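# Swing a loose 3-D printer's door fully open

## Task

Open the door of the 3-D printer, which sits unfixed on the desk, as far as it goes. Every one of the printer's feet must still rest on the desk, and the printer must neither topple nor be left tilted. Then release it and back away. The door only counts as open if it stays open without the robot holding it.

## Robot and tools

ROBOT. A LinearBot: an omnidirectional base with a column about 1.75 m high. A carriage slides 1.0 m along the column (lift_m) and carries two identical six-joint arms, each ending in a two-finger gripper. Arm bases sit roughly 0.57 m + lift_m above the floor, and carriage parts hang about 0.15 m beneath them. A hand reaches 0.78 m from its shoulder but only about 0.38 m below its arm base. A hand is roughly 0.16 m long, 0.1 m wide, 0.14 m when open. Parked arm joints 1-6: 0, 0.05, 0.05, 1.45, 0, 0; parked, the robot is about 0.95 m wide and 0.7 m long. The wheel motors are weak (2 N m), so a light push already stops a drive.

CAMERAS. carriage_camera is fixed on the carriage, facing forward and tilted about 20 degrees down; left_wrist_camera and right_wrist_camera look out past the fingertips. Images are 672x504. Calibration is approximate, and wrist-camera poses get less reliable at long reach.

FRAMES. Base frame: origin on the floor below the base centre, x forward, y left, z up. left_hand and right_hand are reported here as the point between the finger pads; quat_wxyz rotates base axes into hand axes (hand z along the fingers, fingers open along hand y; an upright hand with joints 1, 5, 6 at 0 is (1,0,0,0)). Odometry frame is the base frame at scene start; base_odometry counts wheel turns, so slip looks like motion. Heading is positive leftward, -3.142 to 3.142.

execute_actions. Arguments: actions (a list holding one action, or empty to just read state and images) and cameras (a list from carriage_camera, left_wrist_camera, right_wrist_camera, all; omitted, null or ["all"] gives all, [] gives none). An action may contain base, joints, or both; they start together. base takes exactly one relative command, an offset from where the base last reported itself: translate_m (metres, forward positive, -2 to 2), strafe_m (metres, left positive, -2 to 2), or rotate_rad (radians, counter-clockwise positive, -6.3 to 6.3). joints is one dictionary keyed by joint name with absolute targets: lift_m 0 to 1 m; for each arm (left_ and right_ prefixes, same ranges) joint1_rad -2.617 to 3.054 (vertical-axis swing, 0 forward, positive left), joint2_rad 0 to 3.141 (shoulder: 0 upper arm back and level, 1.57 vertical, 3.14 forward and level), joint3_rad 0 to 3.141 (elbow, 0 folded, 3.14 straight), joint4_rad -1.57 to 1.57 (wrist pitch, positive lifts the fingertips), joint5_rad -1.57 to 1.57 (wrist yaw, positive turns the fingertips to the right, opposite to joint 1), joint6_rad -2.094 to 2.094 (roll about the finger axis, positive clockwise viewed from the forearm), gripper_m 0 to 0.093 (pad gap in metres). An action lasts at most 15 s. Unknown keys or out-of-range values reject the whole call. Joints left out may still be driving toward earlier targets.

wait: seconds 0 to 10; commands nothing and returns state and images. zoom_image: camera plus region [x0, y0, x1, y1] in pixels of that camera's latest full image, at most 504 by 504. finished_scene: scene = current scene number; ends the scene for good after the last command is held, and reports success.

RESULTS. base_status and joint_status: done (reached; for the base, wheels turned the full amount even if slipping), off_target (settled short, may keep pushing), contact_stop or time_out (target dropped, holding in place), not_followed / "joint command not followed" (a self-collision check blocked that arm's targets; it may retry them on later actions; grippers still move), limit_stop_at_motor_heat. on_its_own lists what the call did not command; "held at" is a held target, not a position. A stop in one call skips later motion calls in the same reply. motor_effort: percent of maximum, positive toward higher joint values, bracketed peak; readings carry sizeable bias and noise. Lift effort dropping while lowering means a hand rests on something. drive_wheels higher at rest than after a free move means the base is still pressing. A gripper holding something usually shows off_target. Motor temperatures are listed per arm in joint order.

CAUTIONS. Contact stops trigger after impact, sometimes late or never; the base may roll up to 0.3 m after an arm touches. After a blocked drive, back off about 0.2 m the way you came (undo a turn), repeat if still pressed; a retreat may stop falsely once. The column can hit a table edge the base slides under; reversing into one can tip the robot. Arms have no contact stop and snap to targets once freed. Hand readings drift at long reach; a level hand sags 10-17 cm under 1 kg. To free a blocked arm, move only it clear first, then the other in a later action. Never let the arms strike or press each other hard. The robot topples more easily with carriage high, arms extended, loads held, or when pulling; no reading shows lean, only images. Outstretched arms heat quickly: warnings from 75 °C, a 10 s arm stop at 90 °C, the arm goes limp at 100 °C. Avoid drops, slams, hard hits and heavy pushes; pull the door gently so the printer does not slide, tilt or fall, then release and withdraw.

Each tool is called after ">>>" by a JSON object that holds its "method" and its "body", one argument or row to a line.

## Session

>>> {"method": "execute_actions", "body": {
  "actions": []
}}

Scene clock: 0.00 s.
Motor temperatures (°C, as the motors report them): left_arm=[31 30 29 28 30 30] | right_arm=[31 28 28 30 31 32]
base_odometry: x=+0.000 y=+0.000 heading=+0.000 (m, m, rad; odometry frame)
base_status: not commanded
joint_positions: lift_m=+0.303 left_joint1_rad=-0.010 left_joint2_rad=+0.049 left_joint3_rad=+0.047 left_joint4_rad=+1.436 left_joint5_rad=+0.013 left_joint6_rad=-0.047 left_gripper_m=+0.094 right_joint1_rad=-0.008 right_joint2_rad=+0.059 right_joint3_rad=+0.036 right_joint4_rad=+1.485 right_joint5_rad=+0.007 right_joint6_rad=-0.006 right_gripper_m=+0.094
joint_status: not commanded
motor_effort: lift_m=+20 drive_wheels=+4 (%)
left_hand: x=+0.3068 y=+0.3124 z=+1.2792 quat_wxyz=(+0.997, +0.005, +0.069, -0.029) (m; base frame)
right_hand: x=+0.3011 y=-0.3164 z=+1.2776 quat_wxyz=(+0.998, +0.003, +0.054, -0.007) (m; base frame)
pictures: carriage_camera, left_wrist_camera, right_wrist_camera
Images, in order (width x height): carriage_camera 672x504, left_wrist_camera 672x504, right_wrist_camera 672x504.

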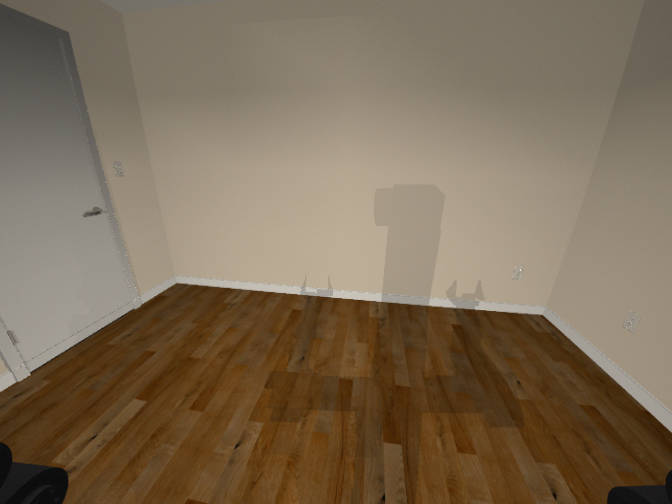

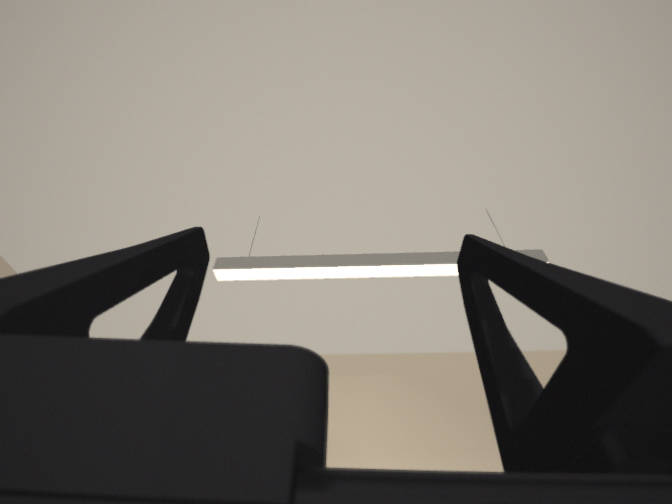

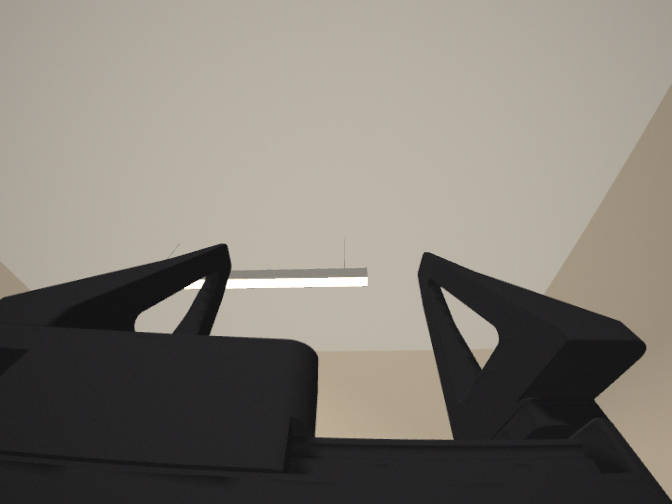

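>>> {"method": "execute_actions", "body": {
  "actions": [
    {"base":{"rotate_rad":3.14}}
  ],
  "cameras": ["carriage_camera"]
}}

Scene clock: 6.37 s.
Motor temperatures (°C, as the motors report them): left_arm=[31 30 30 28 30 30] | right_arm=[31 28 28 30 31 32]
base_odometry: x=+0.000 y=+0.000 heading=+3.139 (m, m, rad; odometry frame)
base_status: done
joint_positions: lift_m=+0.303 left_joint1_rad=-0.010 left_joint2_rad=+0.049 left_joint3_rad=+0.047 left_joint4_rad=+1.431 left_joint5_rad=+0.013 left_joint6_rad=-0.047 left_gripper_m=+0.094 right_joint1_rad=-0.008 right_joint2_rad=+0.059 right_joint3_rad=+0.036 right_joint4_rad=+1.484 right_joint5_rad=+0.007 right_joint6_rad=-0.006 right_gripper_m=+0.094
joint_status: not commanded
motor_effort: lift_m=+16(18) drive_wheels=+19(52) (%)
left_hand: x=+0.3079 y=+0.3124 z=+1.2790 quat_wxyz=(+0.997, +0.005, +0.071, -0.029) (m; base frame)
right_hand: x=+0.3014 y=-0.3164 z=+1.2776 quat_wxyz=(+0.998, +0.003, +0.055, -0.007) (m; base frame)
pictures: carriage_camera
Images, in order (width x height): carriage_camera 672x504.

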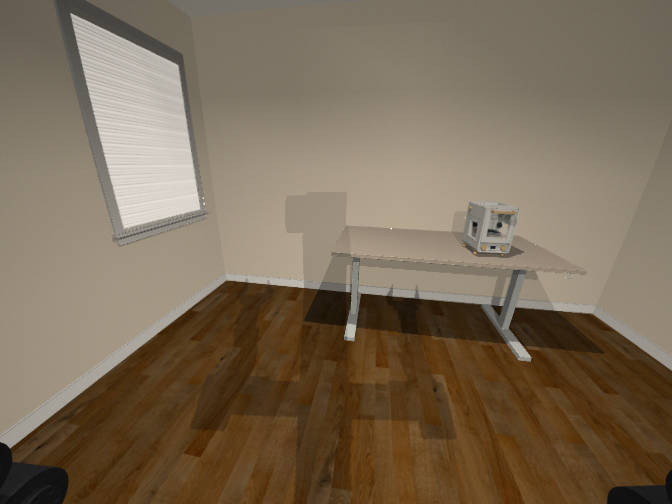

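>>> {"method": "execute_actions", "body": {
  "actions": [
    {"base":{"strafe_m":-1.0}}
  ],
  "cameras": ["carriage_camera"]
}}

>>> {"method": "execute_actions", "body": {
  "actions": [
    {"base":{"translate_m":0.6},"joints":{"lift_m":0.15}}
  ],
  "cameras": ["carriage_camera"]
}}

>>> {"method": "zoom_image", "body": {
  "camera": "carriage_camera",
  "region": [240,140,440,290]
}}

Scene clock: 15.87 s.
Motor temperatures (°C, as the motors report them): left_arm=[31 31 31 28 30 30] | right_arm=[31 29 29 30 31 32]
base_odometry: x=+0.002 y=+1.000 heading=+3.140 (m, m, rad; odometry frame)
base_status: done
joint_positions: lift_m=+0.303 left_joint1_rad=-0.010 left_joint2_rad=+0.049 left_joint3_rad=+0.047 left_joint4_rad=+1.431 left_joint5_rad=+0.013 left_joint6_rad=-0.047 left_gripper_m=+0.094 right_joint1_rad=-0.008 right_joint2_rad=+0.059 right_joint3_rad=+0.036 right_joint4_rad=+1.484 right_joint5_rad=+0.007 right_joint6_rad=-0.006 right_gripper_m=+0.094
joint_status: not commanded
motor_effort: lift_m=+17(17) drive_wheels=-11(49) (%)
left_hand: x=+0.3079 y=+0.3124 z=+1.2790 quat_wxyz=(+0.997, +0.005, +0.071, -0.029) (m; base frame)
right_hand: x=+0.3014 y=-0.3164 z=+1.2776 quat_wxyz=(+0.998, +0.003, +0.055, -0.007) (m; base frame)
pictures: carriage_camera
Images, in order (width x height): carriage_camera 672x504.

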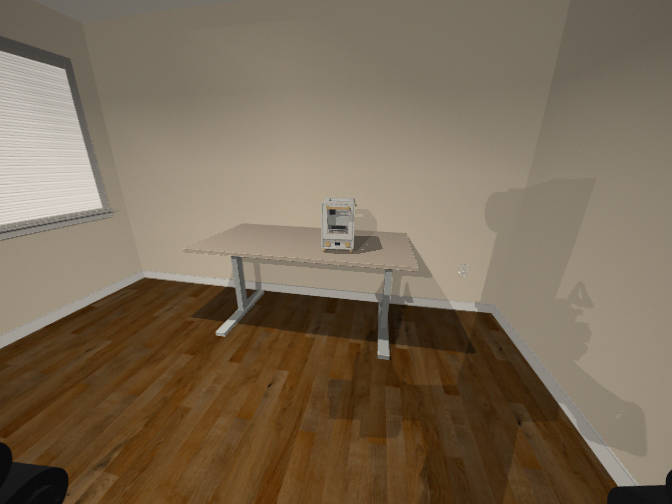

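Scene clock: 19.23 s.
Motor temperatures (°C, as the motors report them): left_arm=[31 31 31 28 30 30] | right_arm=[31 29 29 30 31 32]
base_odometry: x=-0.598 y=+1.002 heading=+3.139 (m, m, rad; odometry frame)
base_status: done
joint_positions: lift_m=+0.150 left_joint1_rad=-0.010 left_joint2_rad=+0.049 left_joint3_rad=+0.047 left_joint4_rad=+1.435 left_joint5_rad=+0.013 left_joint6_rad=-0.047 left_gripper_m=+0.094 right_joint1_rad=-0.008 right_joint2_rad=+0.059 right_joint3_rad=+0.036 right_joint4_rad=+1.484 right_joint5_rad=+0.007 right_joint6_rad=-0.006 right_gripper_m=+0.094
joint_status: all done
motor_effort: lift_m=+15(15) drive_wheels=-9(43) (%)
left_hand: x=+0.3070 y=+0.3124 z=+1.1268 quat_wxyz=(+0.997, +0.005, +0.069, -0.029) (m; base frame)
right_hand: x=+0.3013 y=-0.3164 z=+1.1252 quat_wxyz=(+0.998, +0.003, +0.055, -0.007) (m; base frame)
pictures: carriage_camera
camera_calibration (this result's frames):
carriage_camera: T_world_to_cam=[[0.028028, -0.999602, 0.00321638, -0.0061953], [-0.329624, -0.01228, -0.944032, 1.11122], [0.943696, 0.0253991, -0.329837, 0.195285], [0, 0, 0, 1]] pos_world=[0.18217, 0.00249287, 1.11346]
Images, in order (width x height): carriage_camera 672x504.

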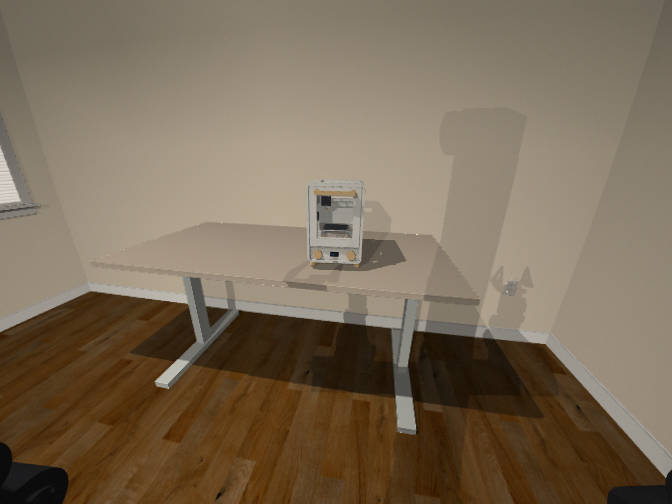

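Region (240, 140, 440, 290) of carriage_camera's 672x504 image, scaled by 2.520, with more detail than that image has; it fills the top 378 rows of this view, and the rest is white.

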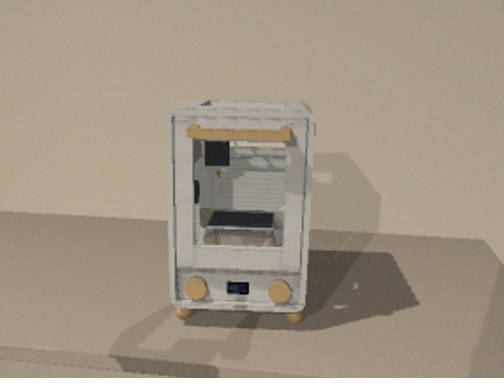

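>>> {"method": "execute_actions", "body": {
  "actions": [
    {"base":{"translate_m":0.35},"joints":{"lift_m":0.1}}
  ],
  "cameras": ["carriage_camera"]
}}

>>> {"method": "zoom_image", "body": {
  "camera": "carriage_camera",
  "region": [240,120,440,320]
}}

Scene clock: 29.20 s.
Motor temperatures (°C, as the motors report them): left_arm=[31 31 32 28 30 30] | right_arm=[31 29 30 30 31 32]
base_odometry: x=-0.948 y=+1.004 heading=+3.138 (m, m, rad; odometry frame)
base_status: done
joint_positions: lift_m=+0.100 left_joint1_rad=-0.010 left_joint2_rad=+0.049 left_joint3_rad=+0.047 left_joint4_rad=+1.436 left_joint5_rad=+0.013 left_joint6_rad=-0.047 left_gripper_m=+0.094 right_joint1_rad=-0.008 right_joint2_rad=+0.059 right_joint3_rad=+0.036 right_joint4_rad=+1.484 right_joint5_rad=+0.007 right_joint6_rad=-0.006 right_gripper_m=+0.094
joint_status: all done
motor_effort: lift_m=+14(16) drive_wheels=-9(46) (%)
left_hand: x=+0.3068 y=+0.3124 z=+1.0769 quat_wxyz=(+0.997, +0.005, +0.069, -0.029) (m; base frame)
right_hand: x=+0.3013 y=-0.3164 z=+1.0752 quat_wxyz=(+0.998, +0.003, +0.055, -0.007) (m; base frame)
pictures: carriage_camera
camera_calibration (this result's frames):
carriage_camera: T_world_to_cam=[[0.028028, -0.999602, 0.00321638, -0.00603463], [-0.329624, -0.01228, -0.944032, 1.06407], [0.943696, 0.0253991, -0.329837, 0.178809], [0, 0, 0, 1]] pos_world=[0.18217, 0.00249287, 1.06351]
Images, in order (width x height): carriage_camera 672x504.

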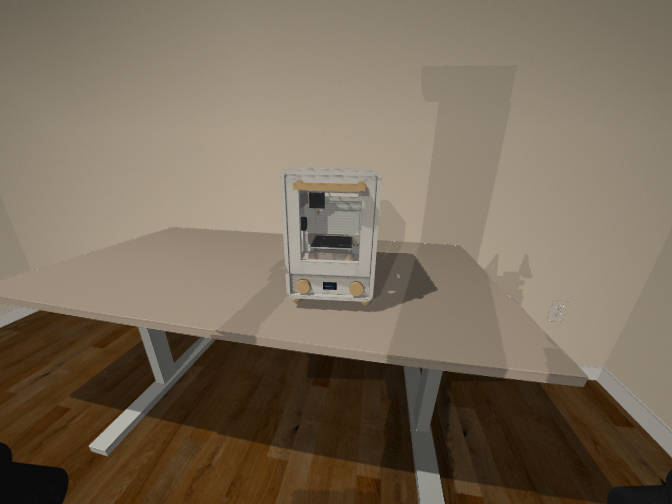

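Region (240, 120, 440, 320) of carriage_camera's 672x504 image, scaled by 2.520, with more detail than that image has.

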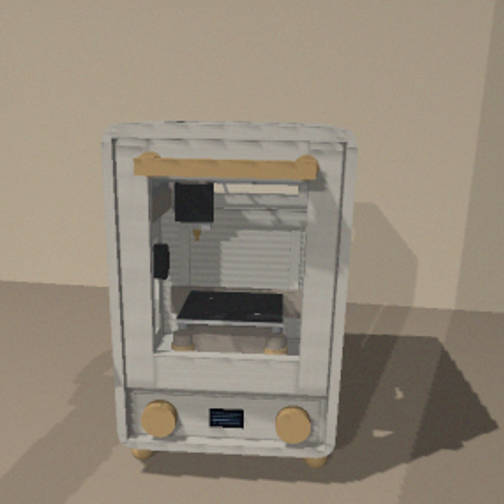

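>>> {"method": "execute_actions", "body": {
  "actions": [
    {"base":{"rotate_rad":-0.17},"joints":{"right_joint2_rad":1.2,"right_joint3_rad":1.0,"right_joint4_rad":0.2,"right_joint6_rad":1.57,"lift_m":0.3}}
  ],
  "cameras": []
}}

>>> {"method": "execute_actions", "body": {
  "actions": [
    {"base":{"strafe_m":0.43}}
  ]
}}

Scene clock: 43.37 s.
Motor temperatures (°C, as the motors report them): left_arm=[31 31 33 28 30 30] | right_arm=[31 29 31 30 31 32]
base_odometry: x=-0.948 y=+1.004 heading=+2.969 (m, m, rad; odometry frame)
base_status: done
joint_positions: lift_m=+0.300 left_joint1_rad=-0.010 left_joint2_rad=+0.049 left_joint3_rad=+0.047 left_joint4_rad=+1.436 left_joint5_rad=+0.013 left_joint6_rad=-0.047 left_gripper_m=+0.094 right_joint1_rad=-0.008 right_joint2_rad=+1.203 right_joint3_rad=+0.982 right_joint4_rad=+0.195 right_joint5_rad=+0.007 right_joint6_rad=+1.563 right_gripper_m=+0.094
joint_status: all done
motor_effort: lift_m=+18(21) drive_wheels=+12(28) (%)
left_hand: x=+0.3069 y=+0.3124 z=+1.2764 quat_wxyz=(+0.997, +0.005, +0.069, -0.029) (m; base frame)
right_hand: x=+0.6948 y=-0.3195 z=+1.2051 quat_wxyz=(+0.499, +0.508, +0.505, +0.488) (m; base frame)
pictures: none
No camera images: the call's "cameras" was empty. Leave "cameras" out to get every camera's image.

Scene clock: 46.27 s.
Motor temperatures (°C, as the motors report them): left_arm=[31 31 33 28 30 30] | right_arm=[31 30 32 31 31 32]
base_odometry: x=-1.023 y=+0.580 heading=+2.968 (m, m, rad; odometry frame)
base_status: done
joint_positions: lift_m=+0.300 left_joint1_rad=-0.010 left_joint2_rad=+0.049 left_joint3_rad=+0.047 left_joint4_rad=+1.436 left_joint5_rad=+0.013 left_joint6_rad=-0.047 left_gripper_m=+0.094 right_joint1_rad=-0.008 right_joint2_rad=+1.203 right_joint3_rad=+0.982 right_joint4_rad=+0.195 right_joint5_rad=+0.007 right_joint6_rad=+1.563 right_gripper_m=+0.094
joint_status: not commanded
motor_effort: lift_m=+18(20) drive_wheels=-10(46) (%)
left_hand: x=+0.3069 y=+0.3124 z=+1.2764 quat_wxyz=(+0.997, +0.005, +0.069, -0.029) (m; base frame)
right_hand: x=+0.6948 y=-0.3195 z=+1.2051 quat_wxyz=(+0.499, +0.508, +0.505, +0.488) (m; base frame)
pictures: carriage_camera, left_wrist_camera, right_wrist_camera
camera_calibration (this result's frames):
carriage_camera: T_world_to_cam=[[0.028028, -0.999602, 0.00321638, -0.00667636], [-0.329624, -0.01228, -0.944032, 1.25242], [0.943696, 0.0253991, -0.329837, 0.244618], [0, 0, 0, 1]] pos_world=[0.18217, 0.00249287, 1.26303]
left_wrist_camera: T_world_to_cam=[[-0.0881733, -0.995974, 0.0161749, 0.312578], [0.722285, -0.075109, -0.687505, 0.685915], [0.685951, -0.0489367, 0.726, -0.999906], [0, 0, 0, 1]] pos_world=[0.218022, 0.313905, 1.19245]
right_wrist_camera: T_world_to_cam=[[-0.0161519, -0.0556407, -0.99832, 1.19455], [-0.520829, 0.852765, -0.0391017, 0.691936], [0.853508, 0.519323, -0.0427531, -0.254142], [0, 0, 0, 1]] pos_world=[0.596587, -0.391611, 1.20873]
Images, in order (width x height): carriage_camera 672x504, left_wrist_camera 672x504, right_wrist_camera 672x504.

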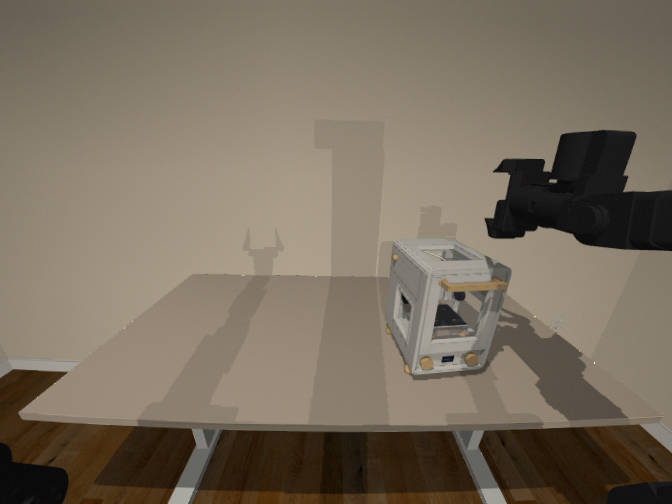

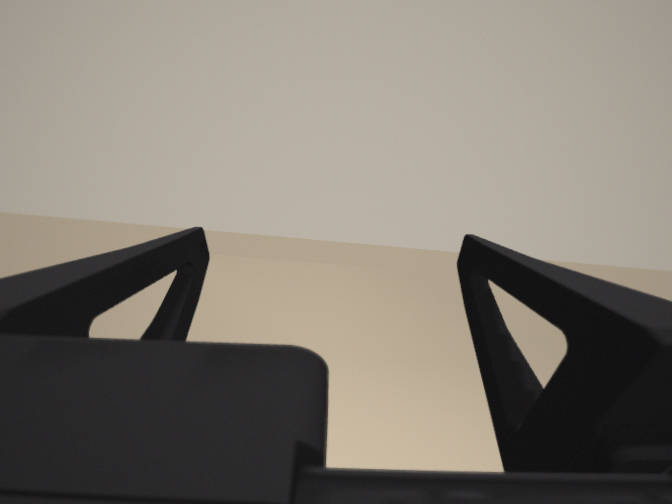

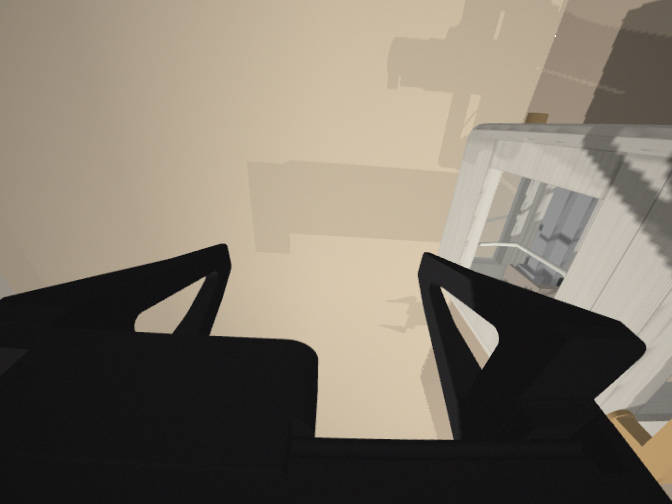

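>>> {"method": "execute_actions", "body": {
  "actions": [
    {"base":{"translate_m":-0.2}}
  ],
  "cameras": []
}}

>>> {"method": "execute_actions", "body": {
  "actions": [
    {"joints":{"lift_m":0.125}}
  ]
}}

Scene clock: 53.63 s.
Motor temperatures (°C, as the motors report them): left_arm=[31 31 33 28 30 30] | right_arm=[31 30 33 33 31 32]
base_odometry: x=-0.826 y=+0.545 heading=+2.968 (m, m, rad; odometry frame)
base_status: done
joint_positions: lift_m=+0.300 left_joint1_rad=-0.010 left_joint2_rad=+0.049 left_joint3_rad=+0.047 left_joint4_rad=+1.434 left_joint5_rad=+0.013 left_joint6_rad=-0.047 left_gripper_m=+0.094 right_joint1_rad=-0.008 right_joint2_rad=+1.203 right_joint3_rad=+0.982 right_joint4_rad=+0.195 right_joint5_rad=+0.007 right_joint6_rad=+1.563 right_gripper_m=+0.094
joint_status: not commanded
motor_effort: lift_m=+17(19) drive_wheels=-3(36) (%)
left_hand: x=+0.3072 y=+0.3124 z=+1.2763 quat_wxyz=(+0.997, +0.005, +0.070, -0.029) (m; base frame)
right_hand: x=+0.6948 y=-0.3195 z=+1.2051 quat_wxyz=(+0.499, +0.508, +0.505, +0.488) (m; base frame)
pictures: none
No camera images: the call's "cameras" was empty. Leave "cameras" out to get every camera's image.

Scene clock: 54.87 s.
Motor temperatures (°C, as the motors report them): left_arm=[31 31 33 28 30 30] | right_arm=[31 30 33 33 31 32]
base_odometry: x=-0.826 y=+0.545 heading=+2.968 (m, m, rad; odometry frame)
base_status: not commanded
joint_positions: lift_m=+0.125 left_joint1_rad=-0.010 left_joint2_rad=+0.049 left_joint3_rad=+0.047 left_joint4_rad=+1.434 left_joint5_rad=+0.013 left_joint6_rad=-0.047 left_gripper_m=+0.094 right_joint1_rad=-0.008 right_joint2_rad=+1.203 right_joint3_rad=+0.986 right_joint4_rad=+0.189 right_joint5_rad=+0.007 right_joint6_rad=+1.563 right_gripper_m=+0.094
joint_status: all done
motor_effort: lift_m=+16(16) drive_wheels=-2(4) (%)
left_hand: x=+0.3071 y=+0.3124 z=+1.1018 quat_wxyz=(+0.997, +0.005, +0.069, -0.029) (m; base frame)
right_hand: x=+0.6948 y=-0.3195 z=+1.0312 quat_wxyz=(+0.499, +0.509, +0.505, +0.487) (m; base frame)
pictures: carriage_camera, left_wrist_camera, right_wrist_camera
camera_calibration (this result's frames):
carriage_camera: T_world_to_cam=[[0.028028, -0.999602, 0.00321638, -0.00611503], [-0.329624, -0.01228, -0.944032, 1.08766], [0.943696, 0.0253991, -0.329837, 0.187053], [0, 0, 0, 1]] pos_world=[0.18217, 0.00249287, 1.08851]
left_wrist_camera: T_world_to_cam=[[-0.0881548, -0.995974, 0.0162647, 0.315318], [0.721498, -0.0751013, -0.688332, 0.566852], [0.686782, -0.0489448, 0.725214, -0.872752], [0, 0, 0, 1]] pos_world=[0.218205, 0.313904, 1.01798]
right_wrist_camera: T_world_to_cam=[[-0.0176752, -0.0556284, -0.998295, 1.02194], [-0.520888, 0.852765, -0.0382965, 0.684329], [0.853442, 0.519324, -0.044049, -0.26017], [0, 0, 0, 1]] pos_world=[0.596562, -0.391611, 1.03494]
Images, in order (width x height): carriage_camera 672x504, left_wrist_camera 672x504, right_wrist_camera 672x504.

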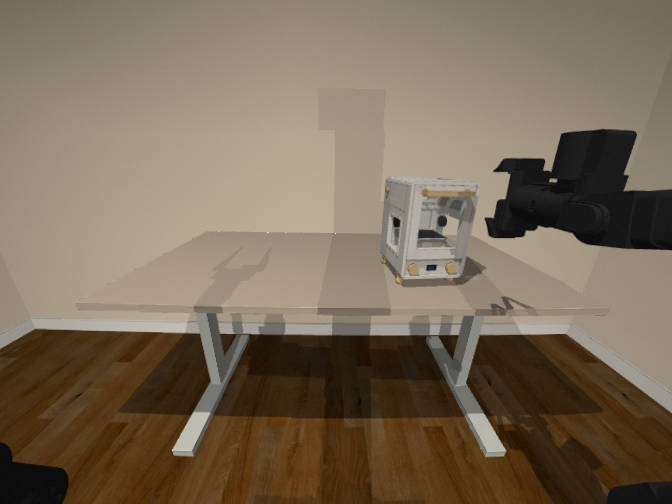

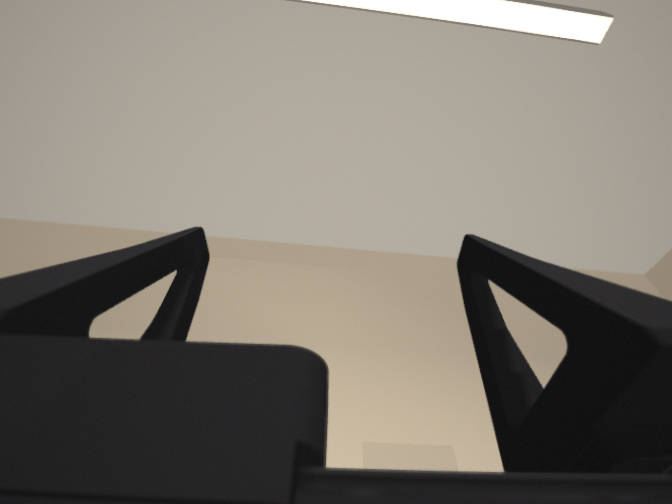

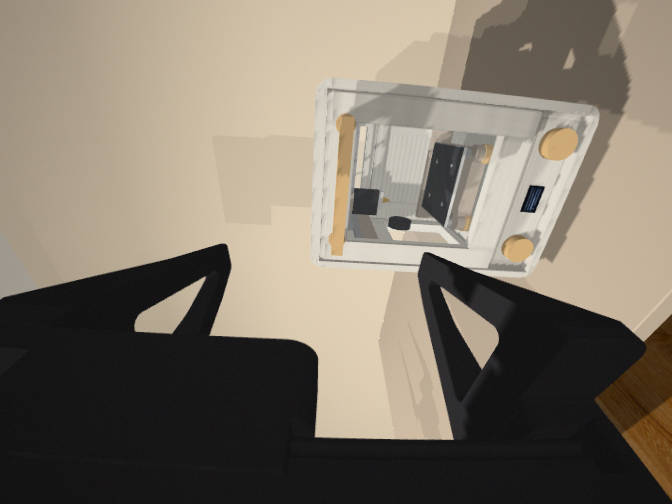

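>>> {"method": "execute_actions", "body": {
  "actions": [
    {"base":{"translate_m":0.1}}
  ],
  "cameras": ["right_wrist_camera","carriage_camera"]
}}

Scene clock: 61.33 s.
Motor temperatures (°C, as the motors report them): left_arm=[31 31 34 28 30 30] | right_arm=[31 30 34 35 31 32]
base_odometry: x=-0.924 y=+0.563 heading=+2.968 (m, m, rad; odometry frame)
base_status: done
joint_positions: lift_m=+0.125 left_joint1_rad=-0.010 left_joint2_rad=+0.049 left_joint3_rad=+0.047 left_joint4_rad=+1.434 left_joint5_rad=+0.013 left_joint6_rad=-0.047 left_gripper_m=+0.094 right_joint1_rad=-0.008 right_joint2_rad=+1.203 right_joint3_rad=+0.986 right_joint4_rad=+0.189 right_joint5_rad=+0.007 right_joint6_rad=+1.563 right_gripper_m=+0.094
joint_status: not commanded
motor_effort: lift_m=+15(14) drive_wheels=-6(40) (%)
left_hand: x=+0.3071 y=+0.3124 z=+1.1018 quat_wxyz=(+0.997, +0.005, +0.069, -0.029) (m; base frame)
right_hand: x=+0.6948 y=-0.3195 z=+1.0312 quat_wxyz=(+0.499, +0.509, +0.505, +0.487) (m; base frame)
pictures: carriage_camera, right_wrist_camera
camera_calibration (this result's frames):
carriage_camera: T_world_to_cam=[[0.028028, -0.999602, 0.00321638, -0.00611503], [-0.329624, -0.01228, -0.944032, 1.08766], [0.943696, 0.0253991, -0.329837, 0.187053], [0, 0, 0, 1]] pos_world=[0.18217, 0.00249287, 1.08851]
right_wrist_camera: T_world_to_cam=[[-0.0176752, -0.0556284, -0.998295, 1.02194], [-0.520888, 0.852765, -0.0382965, 0.684329], [0.853442, 0.519324, -0.044049, -0.26017], [0, 0, 0, 1]] pos_world=[0.596562, -0.391611, 1.03494]
Images, in order (width x height): carriage_camera 672x504, right_wrist_camera 672x504.

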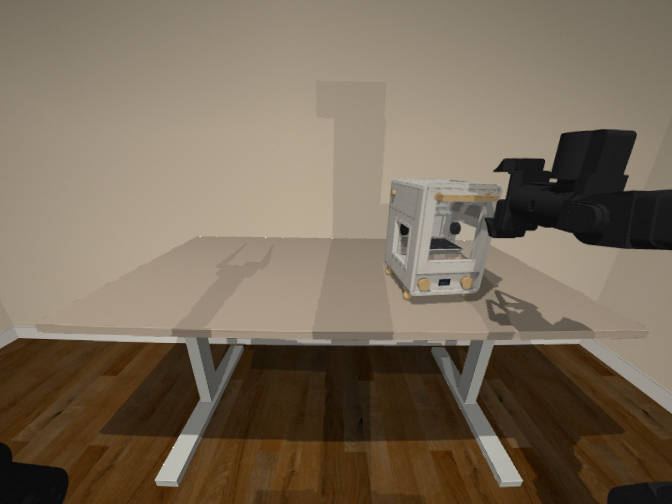

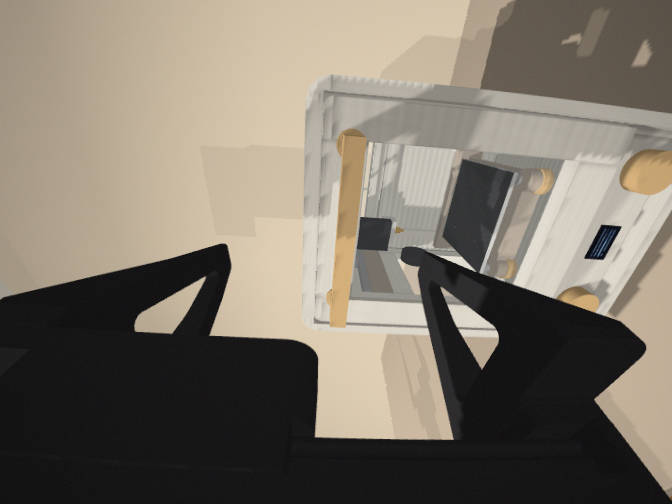

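>>> {"method": "execute_actions", "body": {
  "actions": [
    {"base":{"translate_m":0.055}}
  ],
  "cameras": ["right_wrist_camera"]
}}

>>> {"method": "execute_actions", "body": {
  "actions": [
    {"joints":{"right_gripper_m":0.0}}
  ],
  "cameras": ["right_wrist_camera","carriage_camera"]
}}

Scene clock: 66.63 s.
Motor temperatures (°C, as the motors report them): left_arm=[31 31 34 28 30 30] | right_arm=[31 30 35 35 31 32]
base_odometry: x=-0.978 y=+0.572 heading=+2.969 (m, m, rad; odometry frame)
base_status: done
joint_positions: lift_m=+0.125 left_joint1_rad=-0.010 left_joint2_rad=+0.049 left_joint3_rad=+0.047 left_joint4_rad=+1.435 left_joint5_rad=+0.013 left_joint6_rad=-0.047 left_gripper_m=+0.094 right_joint1_rad=-0.008 right_joint2_rad=+1.203 right_joint3_rad=+0.986 right_joint4_rad=+0.189 right_joint5_rad=+0.007 right_joint6_rad=+1.563 right_gripper_m=+0.094
joint_status: not commanded
motor_effort: lift_m=+12(13) drive_wheels=-7(37) (%)
left_hand: x=+0.3069 y=+0.3124 z=+1.1018 quat_wxyz=(+0.997, +0.005, +0.069, -0.029) (m; base frame)
right_hand: x=+0.6948 y=-0.3195 z=+1.0312 quat_wxyz=(+0.499, +0.509, +0.505, +0.487) (m; base frame)
pictures: right_wrist_camera
camera_calibration (this result's frames):
right_wrist_camera: T_world_to_cam=[[-0.0176752, -0.0556284, -0.998295, 1.02194], [-0.520888, 0.852765, -0.0382965, 0.684329], [0.853442, 0.519324, -0.044049, -0.26017], [0, 0, 0, 1]] pos_world=[0.596562, -0.391611, 1.03494]
Images, in order (width x height): right_wrist_camera 672x504.

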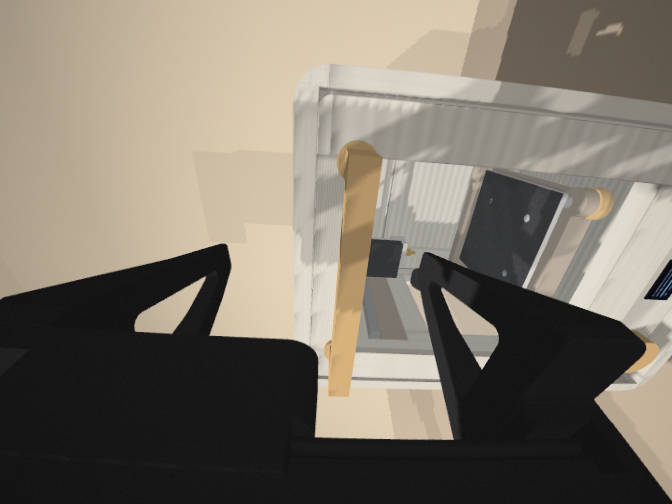

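Scene clock: 67.37 s.
Motor temperatures (°C, as the motors report them): left_arm=[31 31 34 28 30 30] | right_arm=[31 30 35 35 31 32]
base_odometry: x=-0.978 y=+0.572 heading=+2.969 (m, m, rad; odometry frame)
base_status: not commanded
joint_positions: lift_m=+0.125 left_joint1_rad=-0.010 left_joint2_rad=+0.049 left_joint3_rad=+0.047 left_joint4_rad=+1.435 left_joint5_rad=+0.013 left_joint6_rad=-0.047 left_gripper_m=+0.094 right_joint1_rad=-0.008 right_joint2_rad=+1.205 right_joint3_rad=+0.986 right_joint4_rad=+0.148 right_joint5_rad=+0.007 right_joint6_rad=+1.568 right_gripper_m=+0.012
joint_status: right_gripper_m off_target (ended at +0.012, target +0.000)
motor_effort: lift_m=+19(14) drive_wheels=-6(7) (%)
left_hand: x=+0.3069 y=+0.3124 z=+1.1018 quat_wxyz=(+0.997, +0.005, +0.069, -0.029) (m; base frame)
right_hand: x=+0.6947 y=-0.3196 z=+1.0200 quat_wxyz=(+0.486, +0.521, +0.515, +0.477) (m; base frame)
pictures: carriage_camera, right_wrist_camera
camera_calibration (this result's frames):
carriage_camera: T_world_to_cam=[[0.028028, -0.999602, 0.00321638, -0.00611502], [-0.329624, -0.01228, -0.944032, 1.08766], [0.943696, 0.0253991, -0.329837, 0.187052], [0, 0, 0, 1]] pos_world=[0.18217, 0.00249287, 1.0885]
right_wrist_camera: T_world_to_cam=[[-0.0614035, -0.0503287, -0.996843, 1.04137], [-0.521431, 0.853223, -0.0109586, 0.656564], [0.851082, 0.519112, -0.0786338, -0.223729], [0, 0, 0, 1]] pos_world=[0.596708, -0.391645, 1.02769]
Images, in order (width x height): carriage_camera 672x504, right_wrist_camera 672x504.

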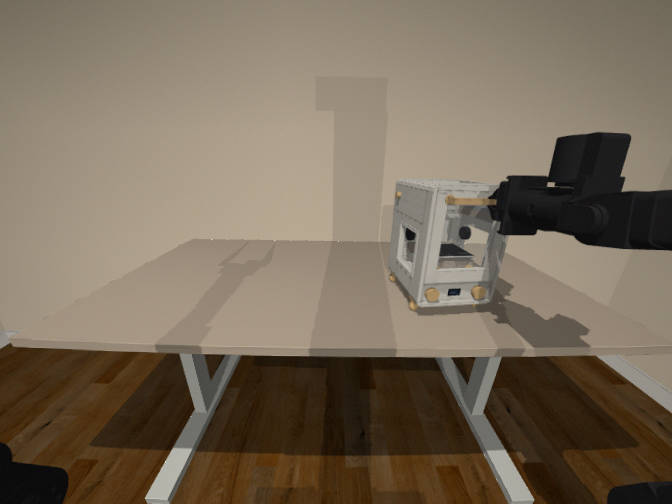

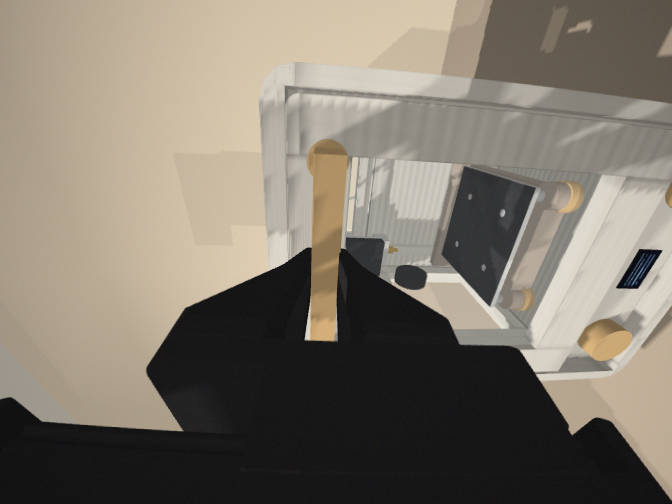

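Gripped. Pull gently.

>>> {"method": "execute_actions", "body": {
  "actions": [
    {"base":{"translate_m":-0.05}}
  ],
  "cameras": ["right_wrist_camera","carriage_camera"]
}}

Scene clock: 70.03 s.
Motor temperatures (°C, as the motors report them): left_arm=[31 31 34 28 30 30] | right_arm=[31 30 35 36 31 32]
base_odometry: x=-0.929 y=+0.563 heading=+2.969 (m, m, rad; odometry frame)
base_status: done
joint_positions: lift_m=+0.125 left_joint1_rad=-0.010 left_joint2_rad=+0.049 left_joint3_rad=+0.047 left_joint4_rad=+1.435 left_joint5_rad=+0.013 left_joint6_rad=-0.047 left_gripper_m=+0.094 right_joint1_rad=-0.008 right_joint2_rad=+1.224 right_joint3_rad=+0.986 right_joint4_rad=+0.176 right_joint5_rad=+0.017 right_joint6_rad=+1.570 right_gripper_m=+0.012
joint_status: not commanded
motor_effort: lift_m=+17(14) drive_wheels=+10(41) (%)
left_hand: x=+0.3069 y=+0.3124 z=+1.1018 quat_wxyz=(+0.997, +0.005, +0.069, -0.029) (m; base frame)
right_hand: x=+0.6996 y=-0.3213 z=+1.0193 quat_wxyz=(+0.491, +0.521, +0.509, +0.478) (m; base frame)
pictures: carriage_camera, right_wrist_camera
camera_calibration (this result's frames):
carriage_camera: T_world_to_cam=[[0.028028, -0.999602, 0.00321638, -0.00611502], [-0.329624, -0.01228, -0.944032, 1.08766], [0.943696, 0.0253991, -0.329837, 0.187052], [0, 0, 0, 1]] pos_world=[0.18217, 0.00249287, 1.0885]
right_wrist_camera: T_world_to_cam=[[-0.0523404, -0.04784, -0.997483, 1.03598], [-0.512687, 0.858457, -0.0142703, 0.659538], [0.856979, 0.510649, -0.0694589, -0.243244], [0, 0, 0, 1]] pos_world=[0.600815, -0.392411, 1.02589]
Images, in order (width x height): carriage_camera 672x504, right_wrist_camera 672x504.

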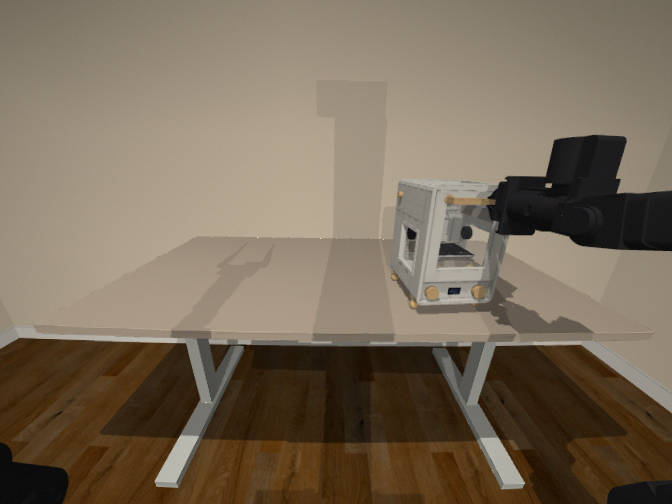

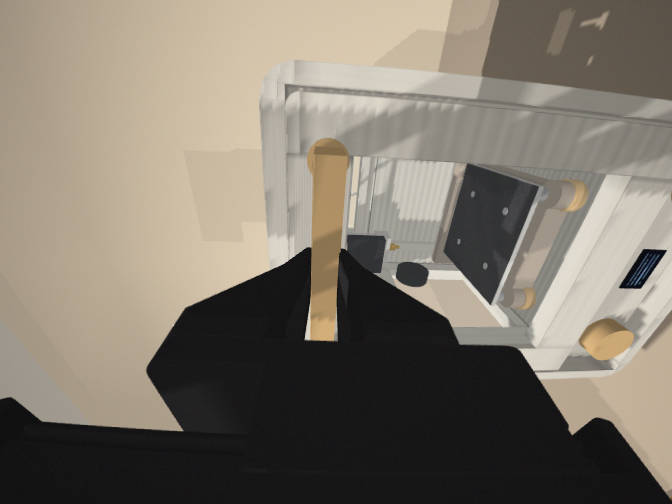

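>>> {"method": "execute_actions", "body": {
  "actions": [
    {"joints":{"lift_m":0.15}}
  ],
  "cameras": ["right_wrist_camera","carriage_camera"]
}}

>>> {"method": "zoom_image", "body": {
  "camera": "carriage_camera",
  "region": [370,160,540,330]
}}

Scene clock: 76.73 s.
Motor temperatures (°C, as the motors report them): left_arm=[31 32 34 28 30 30] | right_arm=[31 31 36 37 31 32]
base_odometry: x=-0.929 y=+0.563 heading=+2.969 (m, m, rad; odometry frame)
base_status: not commanded
joint_positions: lift_m=+0.150 left_joint1_rad=-0.010 left_joint2_rad=+0.049 left_joint3_rad=+0.047 left_joint4_rad=+1.435 left_joint5_rad=+0.013 left_joint6_rad=-0.047 left_gripper_m=+0.094 right_joint1_rad=-0.008 right_joint2_rad=+1.233 right_joint3_rad=+0.977 right_joint4_rad=+0.116 right_joint5_rad=+0.016 right_joint6_rad=+1.571 right_gripper_m=+0.012
joint_status: all done
motor_effort: lift_m=+20(30) drive_wheels=+11(10) (%)
left_hand: x=+0.3070 y=+0.3124 z=+1.1262 quat_wxyz=(+0.997, +0.005, +0.069, -0.029) (m; base frame)
right_hand: x=+0.6998 y=-0.3212 z=+1.0213 quat_wxyz=(+0.470, +0.539, +0.528, +0.458) (m; base frame)
pictures: carriage_camera, right_wrist_camera
camera_calibration (this result's frames):
carriage_camera: T_world_to_cam=[[0.028028, -0.999602, 0.00321638, -0.00619343], [-0.329624, -0.01228, -0.944032, 1.11067], [0.943696, 0.0253991, -0.329837, 0.195093], [0, 0, 0, 1]] pos_world=[0.18217, 0.00249287, 1.11288]
right_wrist_camera: T_world_to_cam=[[-0.128929, -0.0468347, -0.990547, 1.08477], [-0.512847, 0.858081, 0.0261801, 0.618211], [0.848744, 0.511374, -0.13465, -0.170731], [0, 0, 0, 1]] pos_world=[0.601813, -0.392363, 1.03535]
Images, in order (width x height): carriage_camera 672x504, right_wrist_camera 672x504.

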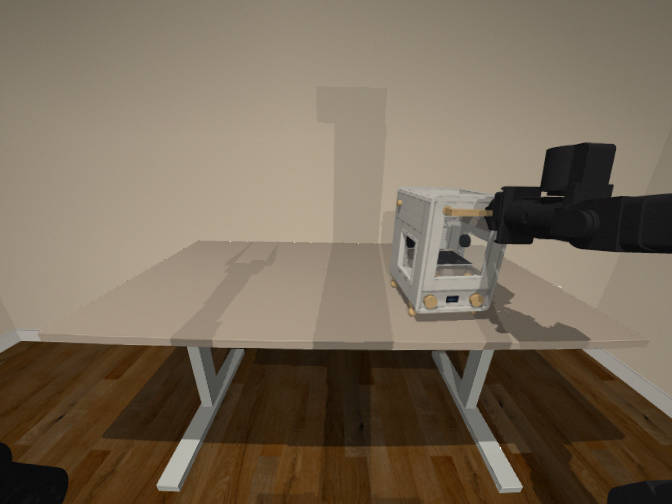

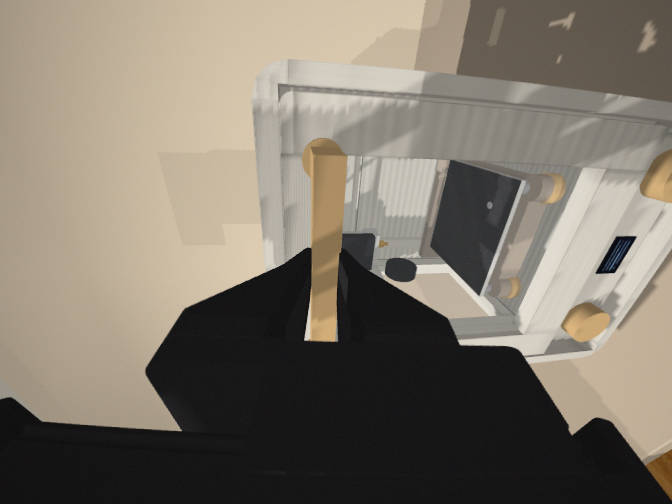

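Region (370, 160, 540, 330) of carriage_camera's 672x504 image, scaled by 2.965, with more detail than that image has.

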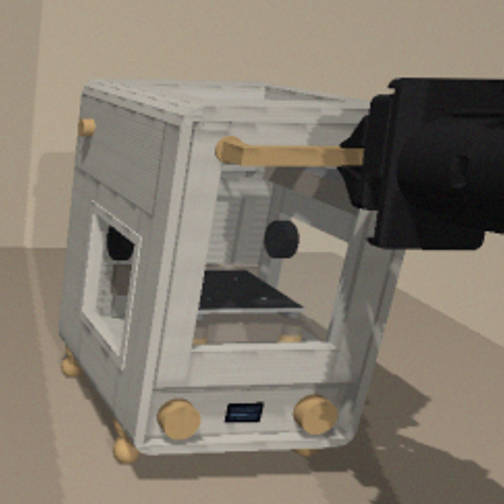

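>>> {"method": "execute_actions", "body": {
  "actions": [
    {"joints":{"lift_m":0.125,"left_joint1_rad":-0.86,"left_joint2_rad":2.14,"left_joint3_rad":1.4,"left_joint4_rad":0.74,"left_gripper_m":0.0}}
  ]
}}

Scene clock: 92.60 s.
Motor temperatures (°C, as the motors report them): left_arm=[31 32 35 29 30 30] | right_arm=[31 32 38 41 31 32]
base_odometry: x=-0.929 y=+0.563 heading=+2.969 (m, m, rad; odometry frame)
base_status: not commanded
joint_positions: lift_m=+0.125 left_joint1_rad=-0.856 left_joint2_rad=+2.142 left_joint3_rad=+1.394 left_joint4_rad=+0.732 left_joint5_rad=+0.013 left_joint6_rad=-0.047 left_gripper_m=+0.000 right_joint1_rad=-0.008 right_joint2_rad=+1.225 right_joint3_rad=+0.978 right_joint4_rad=+0.193 right_joint5_rad=+0.015 right_joint6_rad=+1.571 right_gripper_m=+0.012
joint_status: all done
motor_effort: lift_m=+15(16) drive_wheels=+10(10) (%)
left_hand: x=+0.6824 y=-0.1615 z=+0.8817 quat_wxyz=(+0.629, +0.285, +0.653, -0.310) (m; base frame)
right_hand: x=+0.6999 y=-0.3210 z=+1.0192 quat_wxyz=(+0.492, +0.519, +0.508, +0.480) (m; base frame)
pictures: carriage_camera, left_wrist_camera, right_wrist_camera
camera_calibration (this result's frames):
carriage_camera: T_world_to_cam=[[0.028028, -0.999602, 0.00321638, -0.00611498], [-0.329624, -0.01228, -0.944032, 1.08765], [0.943696, 0.0253991, -0.329837, 0.187048], [0, 0, 0, 1]] pos_world=[0.18217, 0.00249287, 1.08849]
left_wrist_camera: T_world_to_cam=[[-0.748442, -0.658376, 0.079843, 0.329018], [-0.441097, 0.40427, -0.801249, 1.07928], [0.495245, -0.634907, -0.59298, 0.204317], [0, 0, 0, 1]] pos_world=[0.621131, -0.0899803, 0.959658]
right_wrist_camera: T_world_to_cam=[[-0.0442406, -0.0471234, -0.997909, 1.03091], [-0.514154, 0.857515, -0.0176996, 0.663634], [0.856556, 0.512296, -0.0621656, -0.250289], [0, 0, 0, 1]] pos_world=[0.601205, -0.392274, 1.02495]
Images, in order (width x height): carriage_camera 672x504, left_wrist_camera 672x504, right_wrist_camera 672x504.

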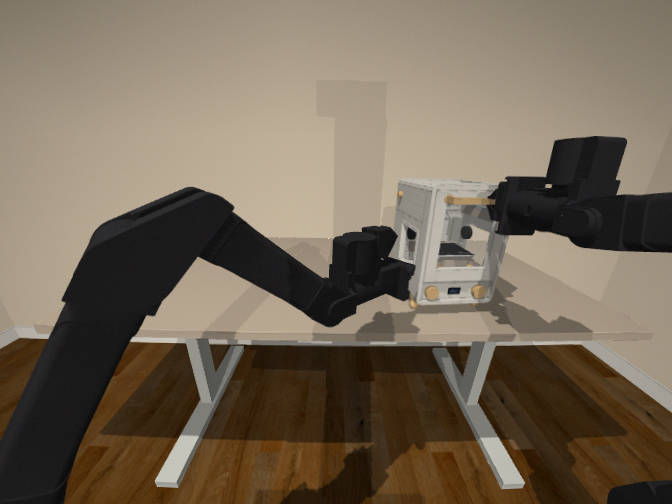

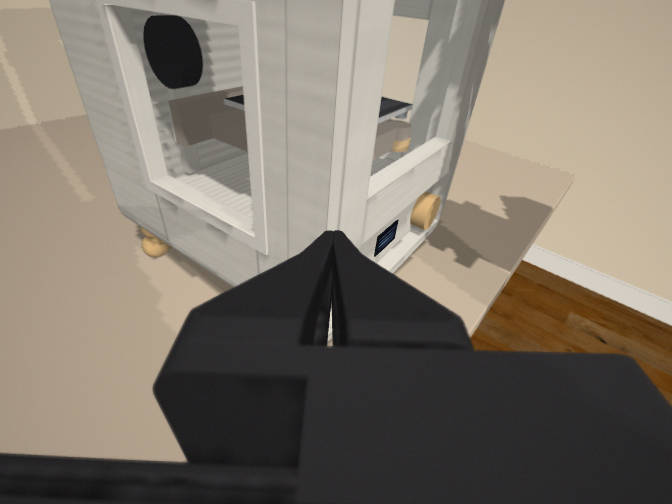

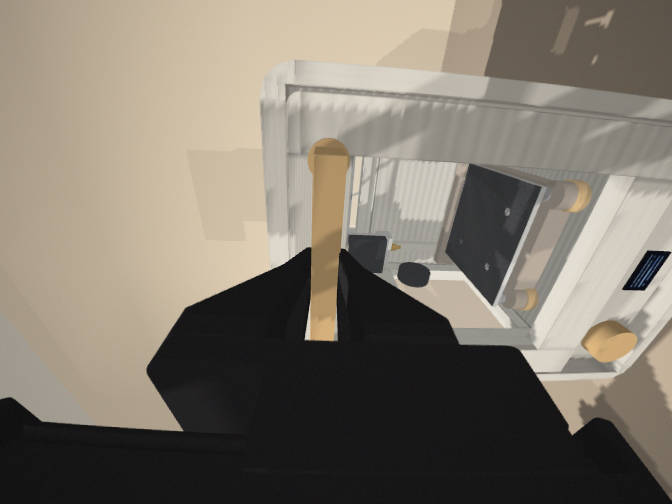

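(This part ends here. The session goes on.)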